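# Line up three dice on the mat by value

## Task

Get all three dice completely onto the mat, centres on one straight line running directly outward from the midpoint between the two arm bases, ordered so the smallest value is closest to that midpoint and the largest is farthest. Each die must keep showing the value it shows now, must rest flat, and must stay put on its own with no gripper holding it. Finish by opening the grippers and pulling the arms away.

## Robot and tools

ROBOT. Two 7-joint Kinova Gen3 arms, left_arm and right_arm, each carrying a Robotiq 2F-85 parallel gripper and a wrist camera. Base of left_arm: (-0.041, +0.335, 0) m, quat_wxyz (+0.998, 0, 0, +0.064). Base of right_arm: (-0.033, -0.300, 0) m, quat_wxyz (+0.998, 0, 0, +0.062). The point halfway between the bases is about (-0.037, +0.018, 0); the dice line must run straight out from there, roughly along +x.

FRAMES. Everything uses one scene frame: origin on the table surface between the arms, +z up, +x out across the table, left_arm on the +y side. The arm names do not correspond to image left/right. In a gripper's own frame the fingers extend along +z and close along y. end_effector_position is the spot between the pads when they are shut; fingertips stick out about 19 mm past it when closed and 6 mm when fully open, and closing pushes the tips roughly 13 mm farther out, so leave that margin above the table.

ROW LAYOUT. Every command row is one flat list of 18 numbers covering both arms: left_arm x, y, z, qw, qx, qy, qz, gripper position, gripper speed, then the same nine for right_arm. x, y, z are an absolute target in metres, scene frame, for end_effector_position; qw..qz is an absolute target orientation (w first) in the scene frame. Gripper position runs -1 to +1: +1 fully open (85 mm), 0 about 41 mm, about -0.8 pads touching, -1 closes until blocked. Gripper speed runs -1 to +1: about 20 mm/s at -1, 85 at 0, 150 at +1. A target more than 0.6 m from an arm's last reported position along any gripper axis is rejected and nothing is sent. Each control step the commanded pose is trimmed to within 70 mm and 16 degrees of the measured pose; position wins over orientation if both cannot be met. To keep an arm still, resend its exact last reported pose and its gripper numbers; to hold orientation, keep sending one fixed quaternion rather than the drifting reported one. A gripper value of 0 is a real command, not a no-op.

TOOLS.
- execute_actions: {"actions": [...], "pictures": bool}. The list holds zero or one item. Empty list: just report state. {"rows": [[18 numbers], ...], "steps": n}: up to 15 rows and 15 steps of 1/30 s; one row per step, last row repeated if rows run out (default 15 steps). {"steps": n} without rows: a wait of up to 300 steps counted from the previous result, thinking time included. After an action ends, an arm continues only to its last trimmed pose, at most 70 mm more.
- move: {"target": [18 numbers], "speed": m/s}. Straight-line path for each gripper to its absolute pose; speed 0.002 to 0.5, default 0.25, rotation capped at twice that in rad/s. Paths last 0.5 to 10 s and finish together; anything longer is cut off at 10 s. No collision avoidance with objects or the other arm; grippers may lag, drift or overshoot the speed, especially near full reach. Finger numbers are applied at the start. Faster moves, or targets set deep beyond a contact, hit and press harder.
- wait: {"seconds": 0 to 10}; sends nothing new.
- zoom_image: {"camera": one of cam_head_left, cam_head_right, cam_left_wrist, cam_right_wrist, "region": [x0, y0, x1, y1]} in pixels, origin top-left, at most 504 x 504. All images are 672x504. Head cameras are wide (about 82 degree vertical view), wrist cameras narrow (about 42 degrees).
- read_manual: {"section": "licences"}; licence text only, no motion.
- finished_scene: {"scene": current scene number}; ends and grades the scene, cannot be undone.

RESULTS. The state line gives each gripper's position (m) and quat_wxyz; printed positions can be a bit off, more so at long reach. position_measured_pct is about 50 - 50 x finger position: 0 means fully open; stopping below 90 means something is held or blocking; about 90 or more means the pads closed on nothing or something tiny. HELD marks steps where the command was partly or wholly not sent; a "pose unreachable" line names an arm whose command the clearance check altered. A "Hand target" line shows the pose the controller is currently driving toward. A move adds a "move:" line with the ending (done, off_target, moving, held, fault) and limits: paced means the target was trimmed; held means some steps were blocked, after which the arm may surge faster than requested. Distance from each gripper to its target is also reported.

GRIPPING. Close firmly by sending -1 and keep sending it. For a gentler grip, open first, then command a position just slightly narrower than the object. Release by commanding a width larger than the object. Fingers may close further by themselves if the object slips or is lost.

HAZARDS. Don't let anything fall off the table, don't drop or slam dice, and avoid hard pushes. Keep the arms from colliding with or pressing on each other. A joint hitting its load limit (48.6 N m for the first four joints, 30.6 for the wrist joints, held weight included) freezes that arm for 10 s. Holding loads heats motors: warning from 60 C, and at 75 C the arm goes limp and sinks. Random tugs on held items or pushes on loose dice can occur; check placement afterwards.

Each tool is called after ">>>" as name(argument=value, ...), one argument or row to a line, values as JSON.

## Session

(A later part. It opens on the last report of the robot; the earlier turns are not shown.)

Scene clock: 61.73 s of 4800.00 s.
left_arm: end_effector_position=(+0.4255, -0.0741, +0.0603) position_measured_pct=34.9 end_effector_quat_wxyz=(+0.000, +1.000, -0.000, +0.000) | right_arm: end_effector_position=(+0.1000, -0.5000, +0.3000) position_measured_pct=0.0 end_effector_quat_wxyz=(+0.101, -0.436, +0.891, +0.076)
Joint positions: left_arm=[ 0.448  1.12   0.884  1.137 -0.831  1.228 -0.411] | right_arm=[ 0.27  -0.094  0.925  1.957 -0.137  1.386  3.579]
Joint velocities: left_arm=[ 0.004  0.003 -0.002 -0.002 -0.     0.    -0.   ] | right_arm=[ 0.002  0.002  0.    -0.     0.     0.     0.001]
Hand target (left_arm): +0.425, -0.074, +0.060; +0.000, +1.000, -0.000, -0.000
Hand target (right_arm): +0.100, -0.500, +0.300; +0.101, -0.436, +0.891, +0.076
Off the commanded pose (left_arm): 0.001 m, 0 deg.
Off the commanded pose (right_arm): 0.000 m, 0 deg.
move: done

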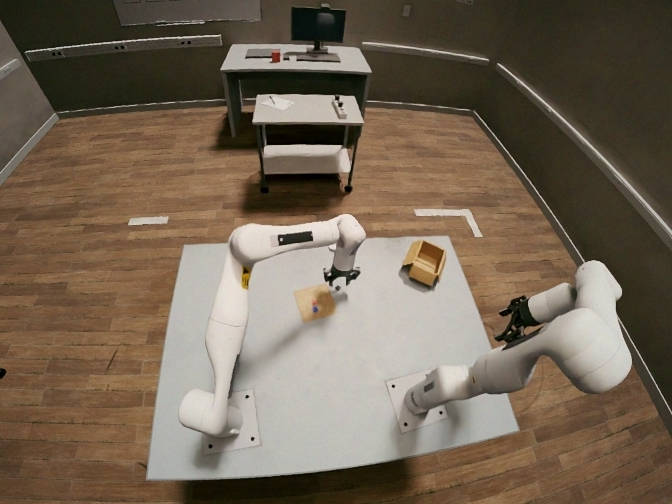

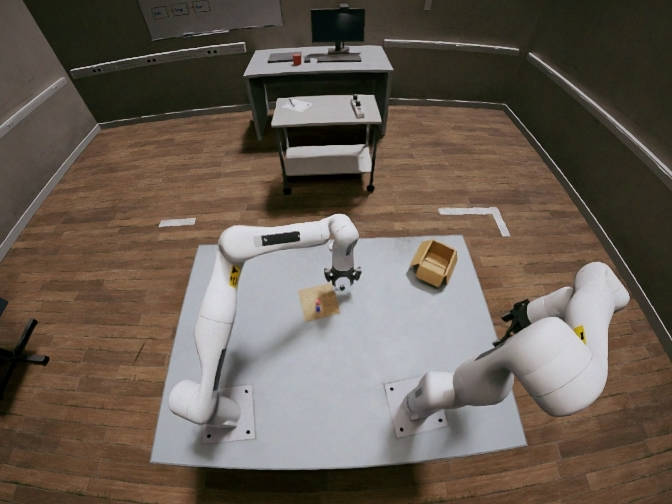

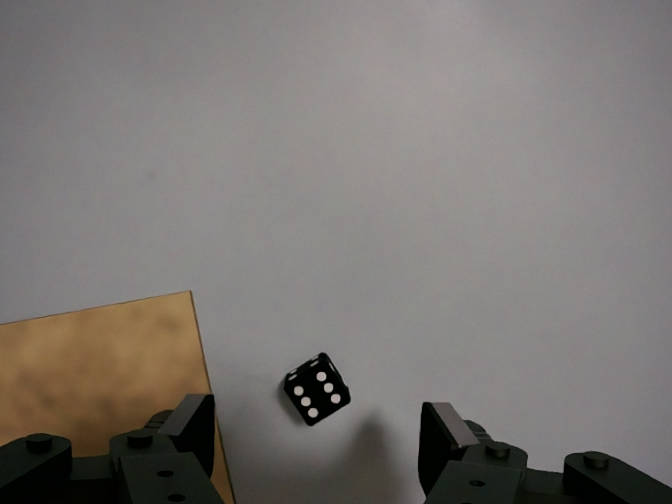

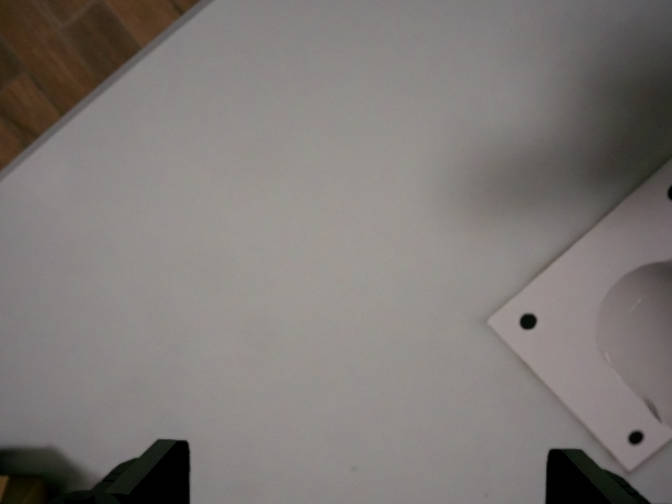

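>>> move(
  target=[0.437,-0.074,0.05,0,0.97,0.242,0,0.3,0, 0.1,-0.5,0.3,0.101,-0.436,0.891,0.076,1,0],
)

Scene clock: 64.93 s of 4800.00 s.
left_arm: end_effector_position=(+0.4370, -0.0739, +0.0500) position_measured_pct=34.9 end_effector_quat_wxyz=(+0.000, +0.970, +0.242, -0.000) | right_arm: end_effector_position=(+0.1000, -0.5000, +0.3000) position_measured_pct=0.0 end_effector_quat_wxyz=(+0.101, -0.436, +0.891, +0.076)
Joint positions: left_arm=[ 0.479  1.12   0.786  1.095 -0.754  1.196  0.013] | right_arm=[ 0.27  -0.094  0.925  1.957 -0.137  1.386  3.579]
Joint velocities: left_arm=[ 0.003  0.     0.001 -0.     0.    -0.001 -0.001] | right_arm=[ 0.002 -0.     0.001  0.001 -0.001  0.    -0.   ]
Hand target (left_arm): +0.437, -0.074, +0.050; +0.000, +0.970, +0.242, -0.000
Hand target (right_arm): +0.100, -0.500, +0.300; +0.101, -0.436, +0.891, +0.076
Off the commanded pose (left_arm): 0.000 m, 0 deg.
Off the commanded pose (right_arm): 0.000 m, 0 deg.
move: done

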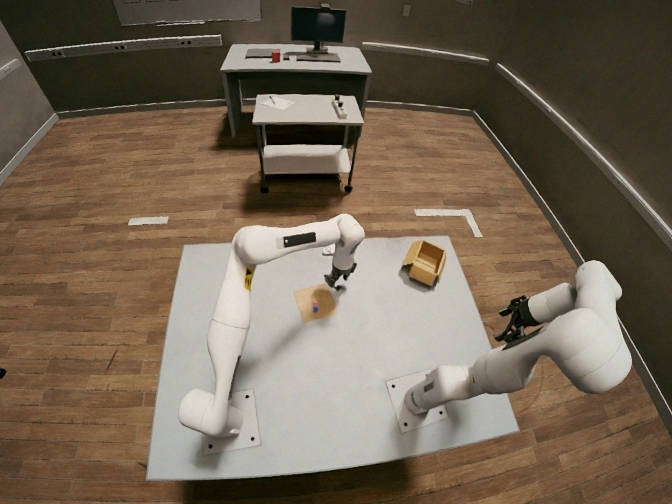

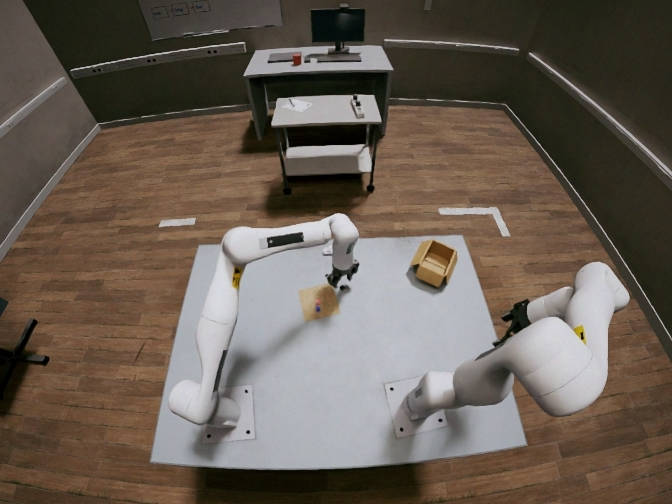

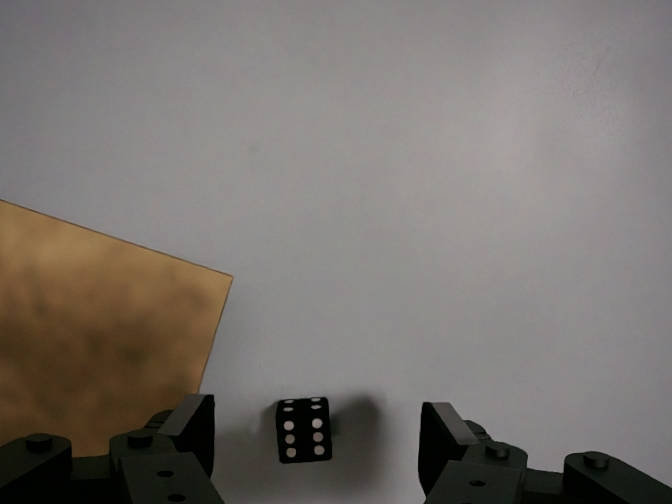

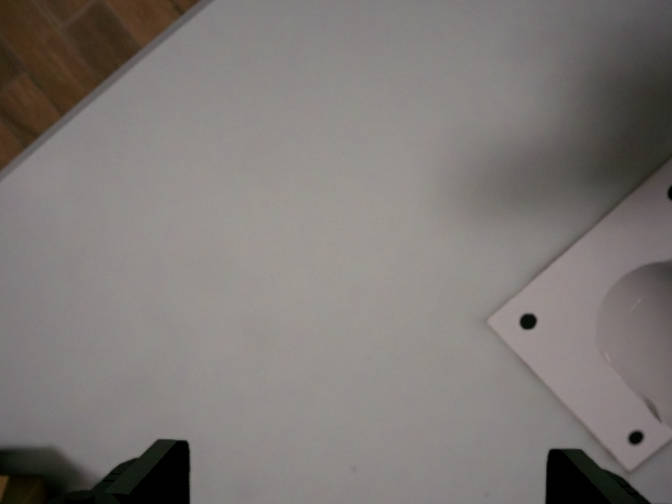

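>>> move(
  target=[0.435,-0.0705,0.021,0,0.97,0.242,0,0.3,0, 0.1,-0.5,0.3,0.101,-0.436,0.891,0.076,1,0],
  speed=0.05,
)

>>> move(
  target=[0.435,-0.0705,0.021,0,0.97,0.242,0,-1,0, 0.1,-0.5,0.3,0.101,-0.436,0.891,0.076,1,0],
)

>>> move(
  target=[0.435,-0.0705,0.07,0,0.97,0.242,0,-1,0, 0.1,-0.5,0.3,0.101,-0.436,0.891,0.076,1,0],
)

>>> move(
  target=[0.405,0.027,0.07,0,1,0,0,-1,0, 0.1,-0.5,0.3,0.101,-0.436,0.891,0.076,1,0],
)

>>> move(
  target=[0.405,0.027,0.025,0,1,0,0,-1,0, 0.1,-0.5,0.3,0.101,-0.436,0.891,0.076,1,0],
  speed=0.05,
)

>>> move(
  target=[0.405,0.027,0.025,0,1,0,0,0.3,0, 0.1,-0.5,0.3,0.101,-0.436,0.891,0.076,1,0],
)

>>> move(
  target=[0.36,0.027,0.22,0,1,0,0,0.3,0, 0.1,-0.5,0.3,0.101,-0.436,0.891,0.076,1,0],
)

Scene clock: 70.83 s of 4800.00 s.
left_arm: end_effector_position=(+0.4350, -0.0705, +0.0211) position_measured_pct=34.9 end_effector_quat_wxyz=(-0.000, +0.970, +0.242, +0.000) | right_arm: end_effector_position=(+0.1000, -0.5000, +0.3000) position_measured_pct=0.0 end_effector_quat_wxyz=(+0.101, -0.436, +0.891, +0.076)
Joint positions: left_arm=[ 0.475  1.151  0.768  1.131 -0.775  1.137  0.031] | right_arm=[ 0.27  -0.094  0.925  1.957 -0.137  1.386  3.579]
Joint velocities: left_arm=[ 0.002  0.     0.     0.001  0.    -0.001 -0.   ] | right_arm=[ 0.001  0.002  0.001  0.     0.001 -0.    -0.   ]
Hand target (left_arm): +0.435, -0.070, +0.021; -0.000, +0.970, +0.242, +0.000
Hand target (right_arm): +0.100, -0.500, +0.300; +0.101, -0.436, +0.891, +0.076
Off the commanded pose (left_arm): 0.000 m, 0 deg.
Off the commanded pose (right_arm): 0.000 m, 0 deg.
After step 90, 2.07 s passed at rest.
move: done

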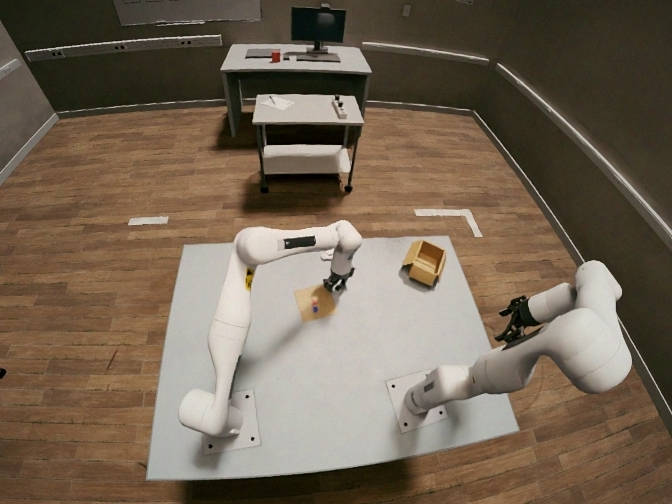

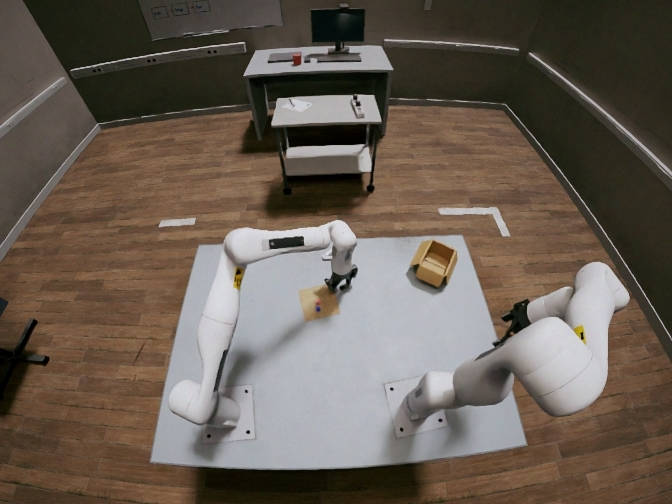

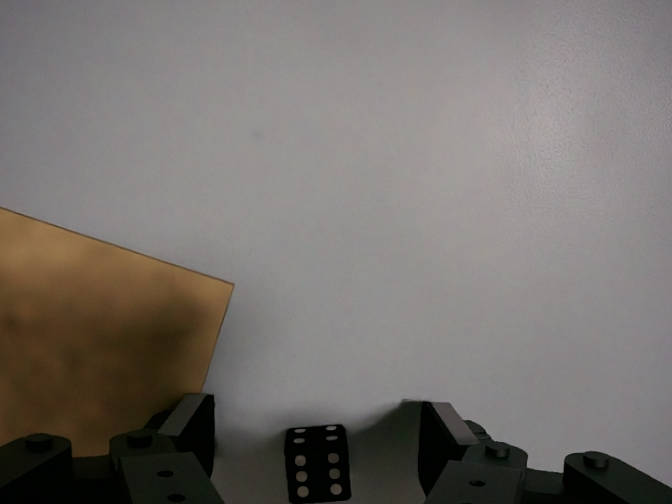

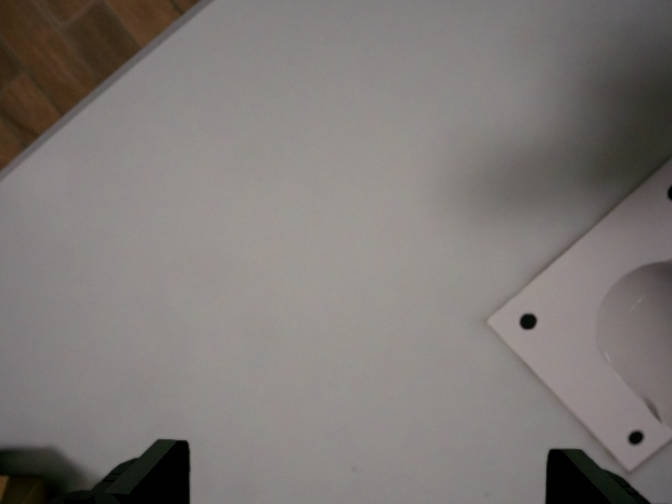

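Scene clock: 71.67 s of 4800.00 s.
left_arm: end_effector_position=(+0.4351, -0.0706, +0.0214) position_measured_pct=80.2 end_effector_quat_wxyz=(+0.000, +0.970, +0.242, +0.000) | right_arm: end_effector_position=(+0.1000, -0.5000, +0.3000) position_measured_pct=0.0 end_effector_quat_wxyz=(+0.101, -0.436, +0.891, +0.076)
Joint positions: left_arm=[ 0.475  1.15   0.769  1.131 -0.774  1.137  0.031] | right_arm=[ 0.27  -0.094  0.925  1.957 -0.137  1.386  3.579]
Joint velocities: left_arm=[ 0.001 -0.001  0.     0.    -0.002 -0.001  0.001] | right_arm=[-0.001  0.001 -0.     0.001 -0.    -0.     0.   ]
Hand target (left_arm): +0.435, -0.070, +0.021; -0.000, +0.970, +0.242, -0.000
Hand target (right_arm): +0.100, -0.500, +0.300; +0.101, -0.436, +0.891, +0.076
Off the commanded pose (left_arm): 0.000 m, 0 deg.
Off the commanded pose (right_arm): 0.000 m, 0 deg.
move: done

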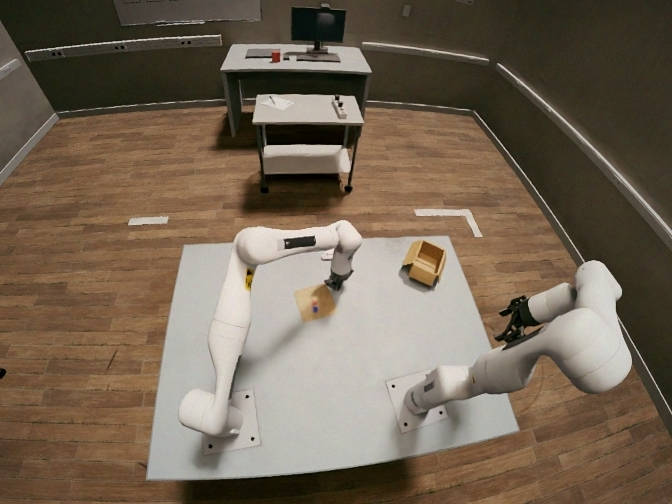

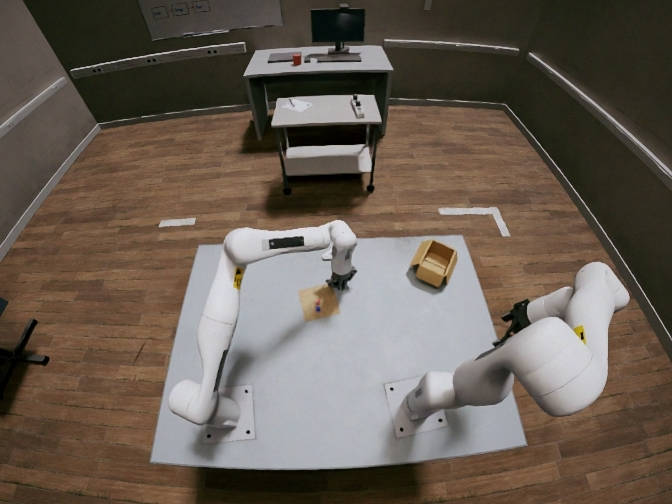

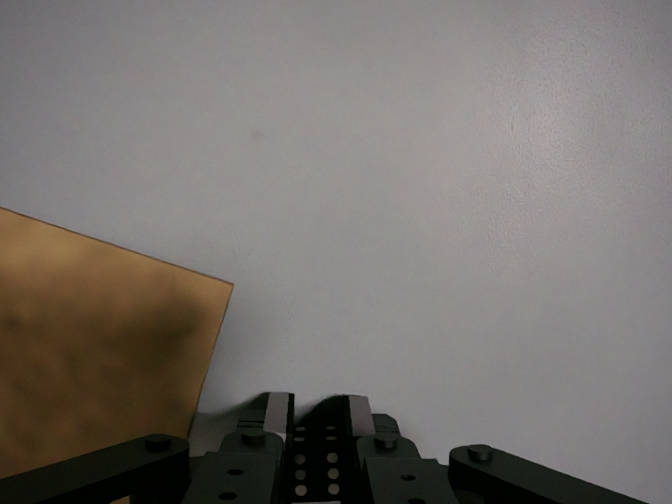

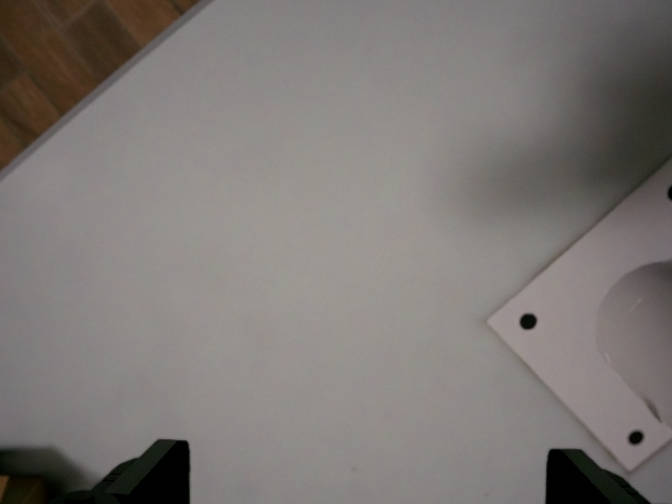

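Scene clock: 72.37 s of 4800.00 s.
left_arm: end_effector_position=(+0.4349, -0.0705, +0.0699) position_measured_pct=80.2 end_effector_quat_wxyz=(-0.000, +0.970, +0.242, -0.000) | right_arm: end_effector_position=(+0.1000, -0.5000, +0.3000) position_measured_pct=0.0 end_effector_quat_wxyz=(+0.101, -0.436, +0.891, +0.076)
Joint positions: left_arm=[ 0.47   1.088  0.798  1.101 -0.74   1.223  0.007] | right_arm=[ 0.27  -0.094  0.925  1.957 -0.137  1.386  3.579]
Joint velocities: left_arm=[-0.    -0.001 -0.002  0.001 -0.001 -0.    -0.   ] | right_arm=[-0.     0.    -0.    -0.001  0.001  0.     0.002]
Hand target (left_arm): +0.435, -0.071, +0.070; +0.000, +0.970, +0.242, -0.000
Hand target (right_arm): +0.100, -0.500, +0.300; +0.101, -0.436, +0.891, +0.076
Off the commanded pose (left_arm): 0.000 m, 0 deg.
Off the commanded pose (right_arm): 0.000 m, 0 deg.
move: done

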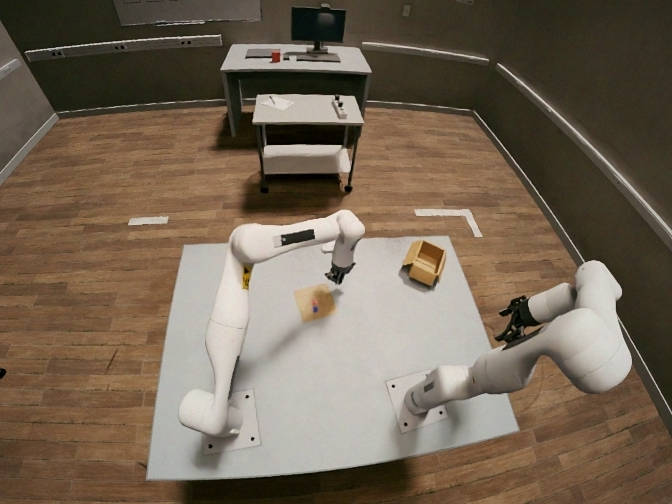

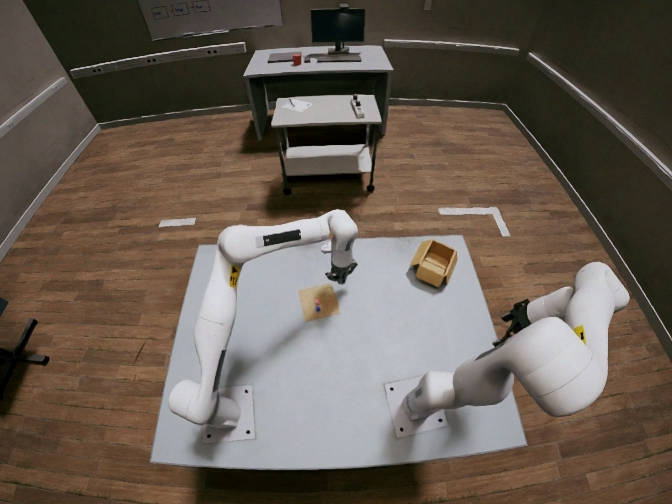

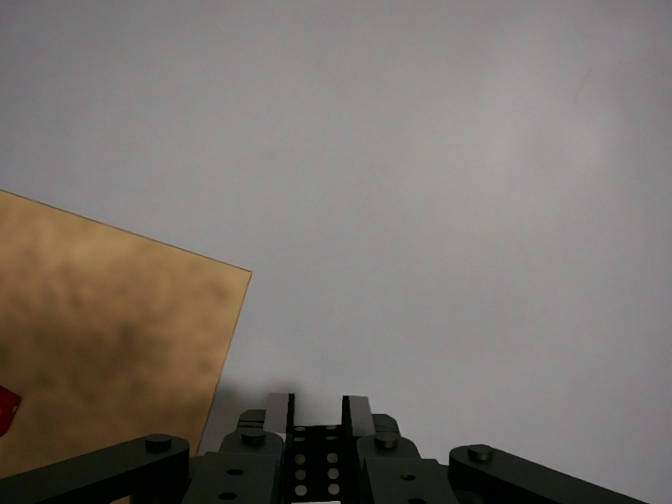

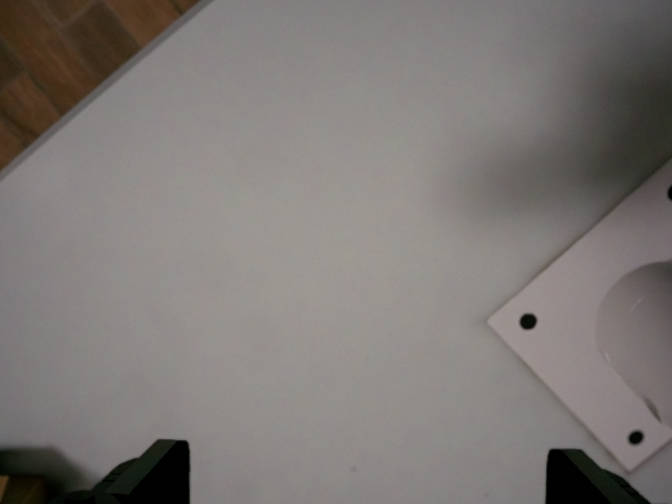

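Scene clock: 73.70 s of 4800.00 s.
left_arm: end_effector_position=(+0.4043, +0.0267, +0.0698) position_measured_pct=80.2 end_effector_quat_wxyz=(-0.000, +1.000, -0.000, -0.000) | right_arm: end_effector_position=(+0.1000, -0.5000, +0.3000) position_measured_pct=0.0 end_effector_quat_wxyz=(+0.101, -0.436, +0.891, +0.076)
Joint positions: left_arm=[ 0.218  0.981  0.908  1.491 -0.833  1.088 -0.389] | right_arm=[ 0.27  -0.094  0.925  1.957 -0.137  1.386  3.579]
Joint velocities: left_arm=[-0.01  -0.004 -0.002  0.003  0.002  0.001 -0.   ] | right_arm=[ 0.001 -0.001 -0.     0.001  0.    -0.     0.001]
Hand target (left_arm): +0.405, +0.027, +0.070; -0.000, +1.000, +0.000, +0.000
Hand target (right_arm): +0.100, -0.500, +0.300; +0.101, -0.436, +0.891, +0.076
Off the commanded pose (left_arm): 0.001 m, 0 deg.
Off the commanded pose (right_arm): 0.000 m, 0 deg.
move: done

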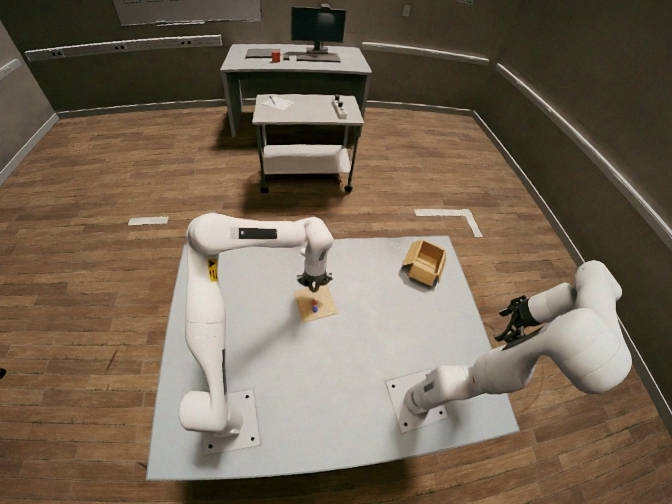

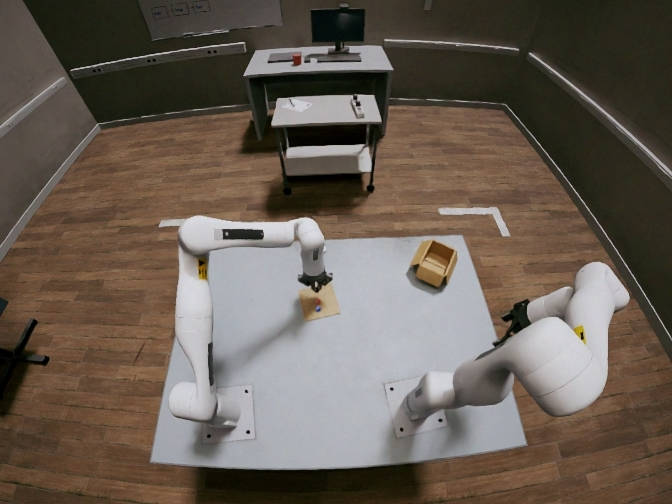

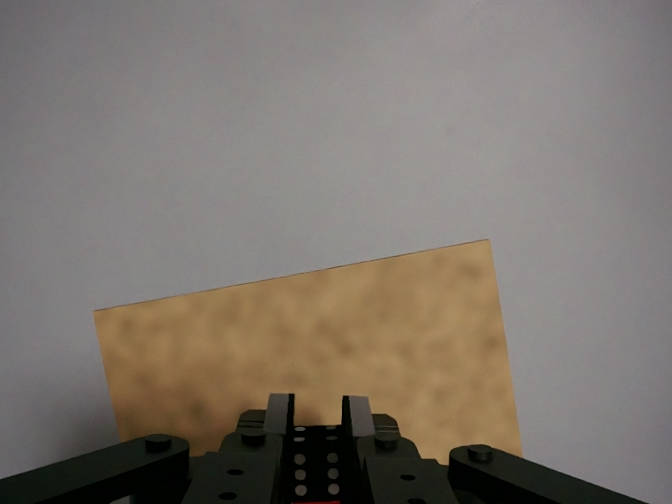

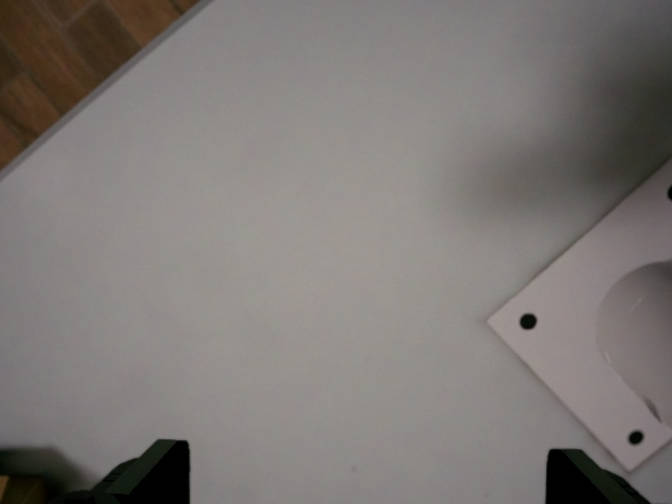

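Scene clock: 74.87 s of 4800.00 s.
left_arm: end_effector_position=(+0.4051, +0.0271, +0.0251) position_measured_pct=80.2 end_effector_quat_wxyz=(-0.000, +1.000, +0.000, +0.000) | right_arm: end_effector_position=(+0.1000, -0.5000, +0.3000) position_measured_pct=0.0 end_effector_quat_wxyz=(+0.101, -0.436, +0.891, +0.076)
Joint positions: left_arm=[ 0.235  1.045  0.86   1.514 -0.888  1.007 -0.353] | right_arm=[ 0.27  -0.094  0.925  1.957 -0.137  1.386  3.579]
Joint velocities: left_arm=[ 0.001 -0.    -0.001  0.    -0.     0.001 -0.   ] | right_arm=[ 0.002 -0.003  0.001 -0.002  0.001  0.    -0.002]
Hand target (left_arm): +0.405, +0.027, +0.025; -0.000, +1.000, +0.000, +0.000
Hand target (right_arm): +0.100, -0.500, +0.300; +0.101, -0.436, +0.891, +0.076
Off the commanded pose (left_arm): 0.000 m, 0 deg.
Off the commanded pose (right_arm): 0.000 m, 0 deg.
move: done

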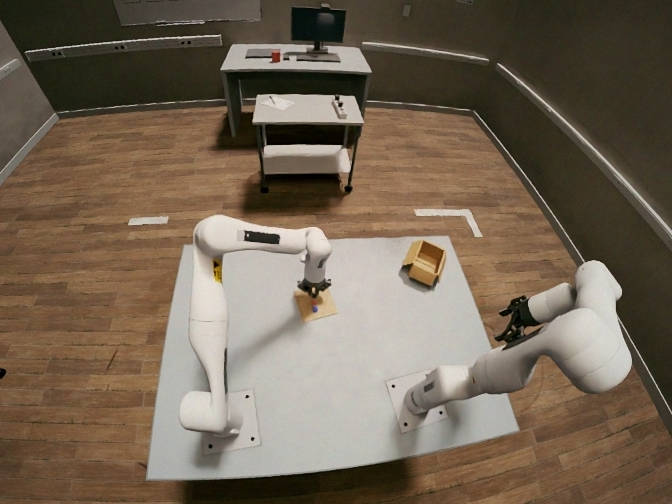

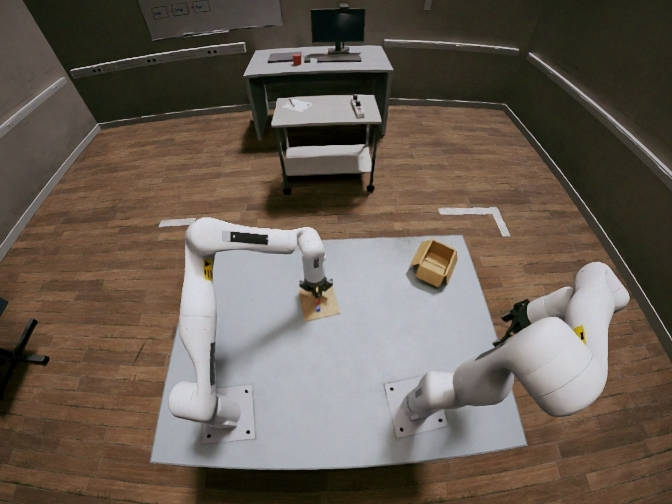

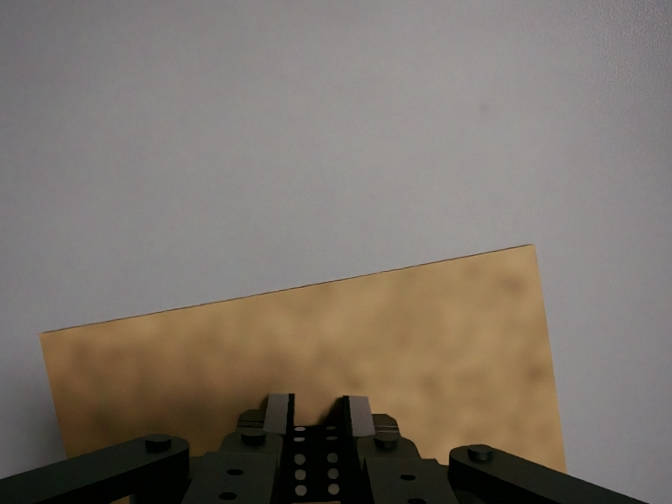

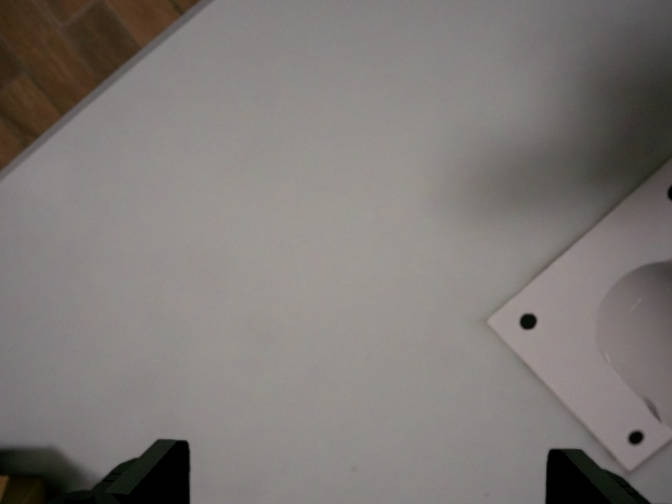

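Scene clock: 75.73 s of 4800.00 s.
left_arm: end_effector_position=(+0.4050, +0.0270, +0.0250) position_measured_pct=34.9 end_effector_quat_wxyz=(+0.000, +1.000, +0.000, +0.000) | right_arm: end_effector_position=(+0.1000, -0.5000, +0.3000) position_measured_pct=0.0 end_effector_quat_wxyz=(+0.101, -0.436, +0.891, +0.076)
Joint positions: left_arm=[ 0.235  1.045  0.86   1.514 -0.888  1.007 -0.353] | right_arm=[ 0.27  -0.094  0.925  1.957 -0.137  1.386  3.579]
Joint velocities: left_arm=[-0.001  0.001 -0.001  0.001  0.     0.001  0.   ] | right_arm=[ 0.001  0.001 -0.001  0.001 -0.    -0.    -0.   ]
Hand target (left_arm): +0.405, +0.027, +0.025; -0.000, +1.000, -0.000, +0.000
Hand target (right_arm): +0.100, -0.500, +0.300; +0.101, -0.436, +0.891, +0.076
Off the commanded pose (left_arm): 0.000 m, 0 deg.
Off the commanded pose (right_arm): 0.000 m, 0 deg.
move: done

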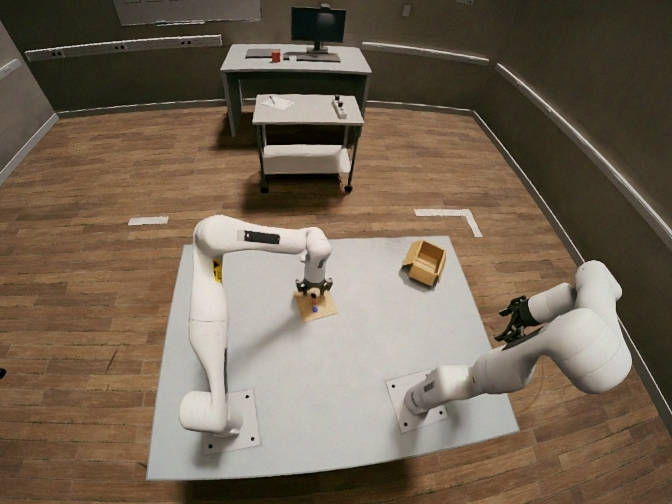

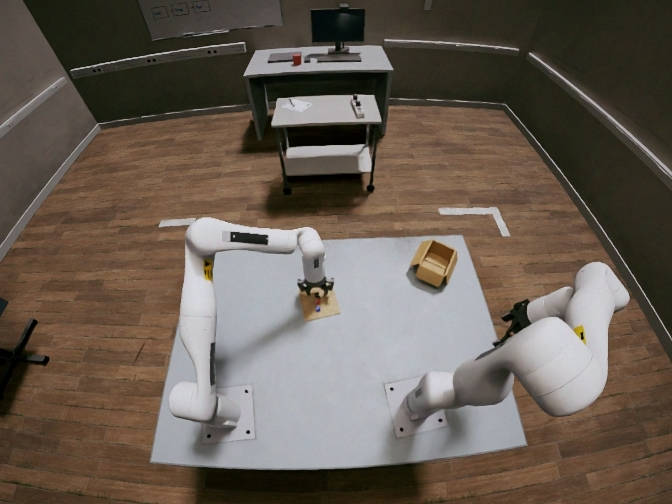

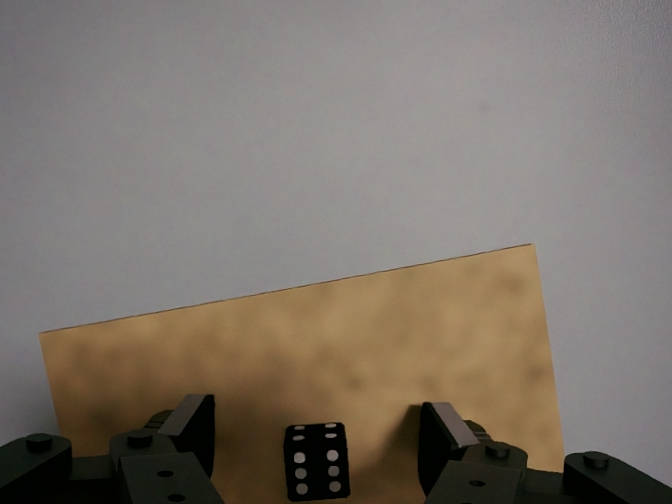

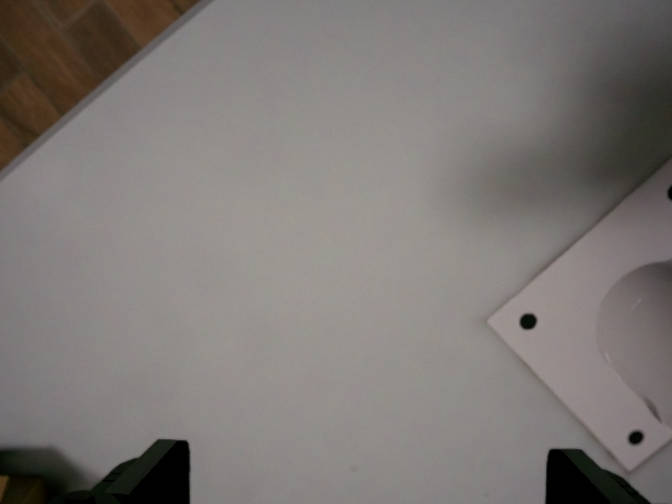

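Scene clock: 76.97 s of 4800.00 s.
left_arm: end_effector_position=(+0.3598, +0.0267, +0.2196) position_measured_pct=34.9 end_effector_quat_wxyz=(-0.000, +1.000, -0.000, -0.000) | right_arm: end_effector_position=(+0.1000, -0.5000, +0.3000) position_measured_pct=0.0 end_effector_quat_wxyz=(+0.101, -0.436, +0.891, +0.076)
Joint positions: left_arm=[ 0.173  0.737  1.056  1.441 -0.645  1.336 -0.434] | right_arm=[ 0.27  -0.094  0.925  1.957 -0.137  1.386  3.579]
Joint velocities: left_arm=[-0.001 -0.003  0.001 -0.001 -0.001 -0.    -0.001] | right_arm=[-0.001 -0.003  0.    -0.001  0.    -0.     0.001]
Hand target (left_arm): +0.360, +0.027, +0.220; -0.000, +1.000, -0.000, -0.000
Hand target (right_arm): +0.100, -0.500, +0.300; +0.101, -0.436, +0.891, +0.076
Off the commanded pose (left_arm): 0.001 m, 0 deg.
Off the commanded pose (right_arm): 0.000 m, 0 deg.
move: done

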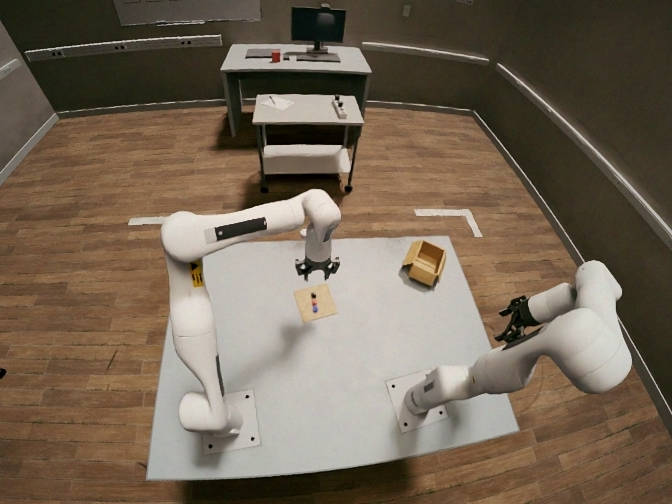

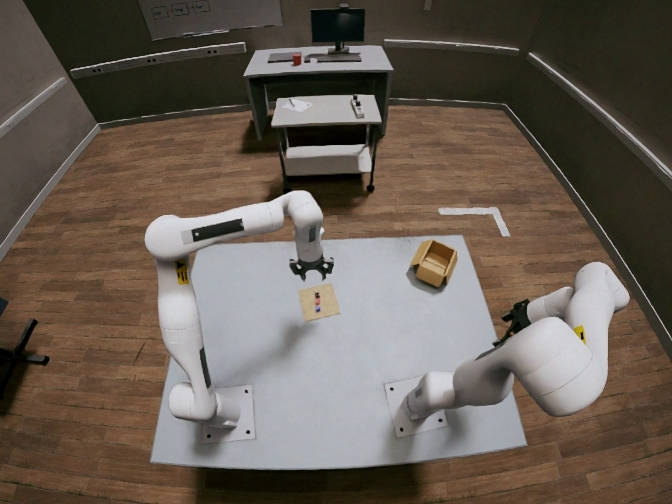

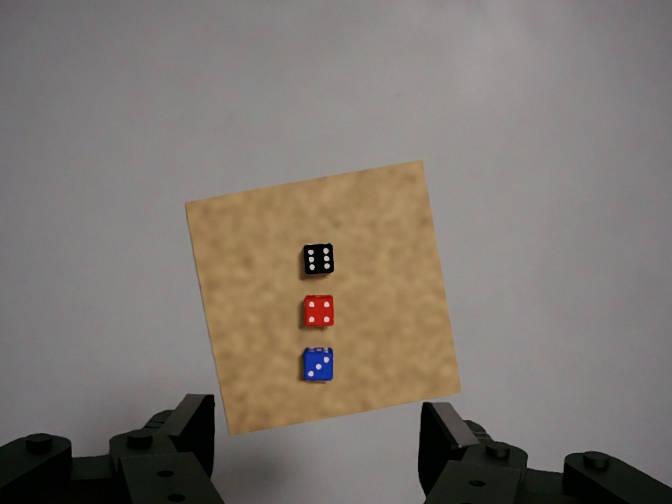

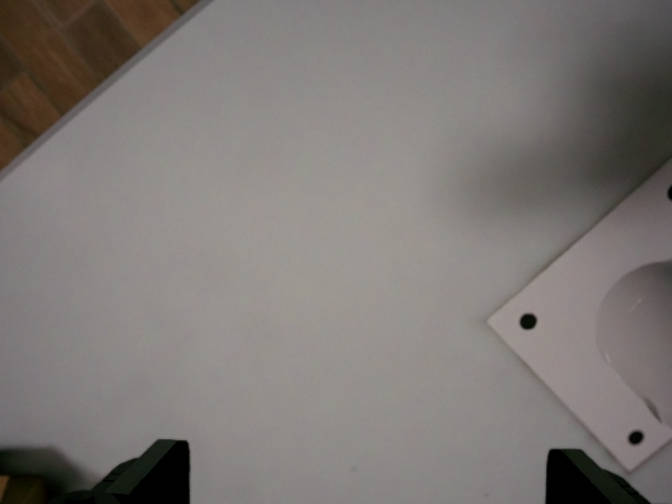

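>>> finished_scene(
  scene=2,
)

The scene is finished: the task was done.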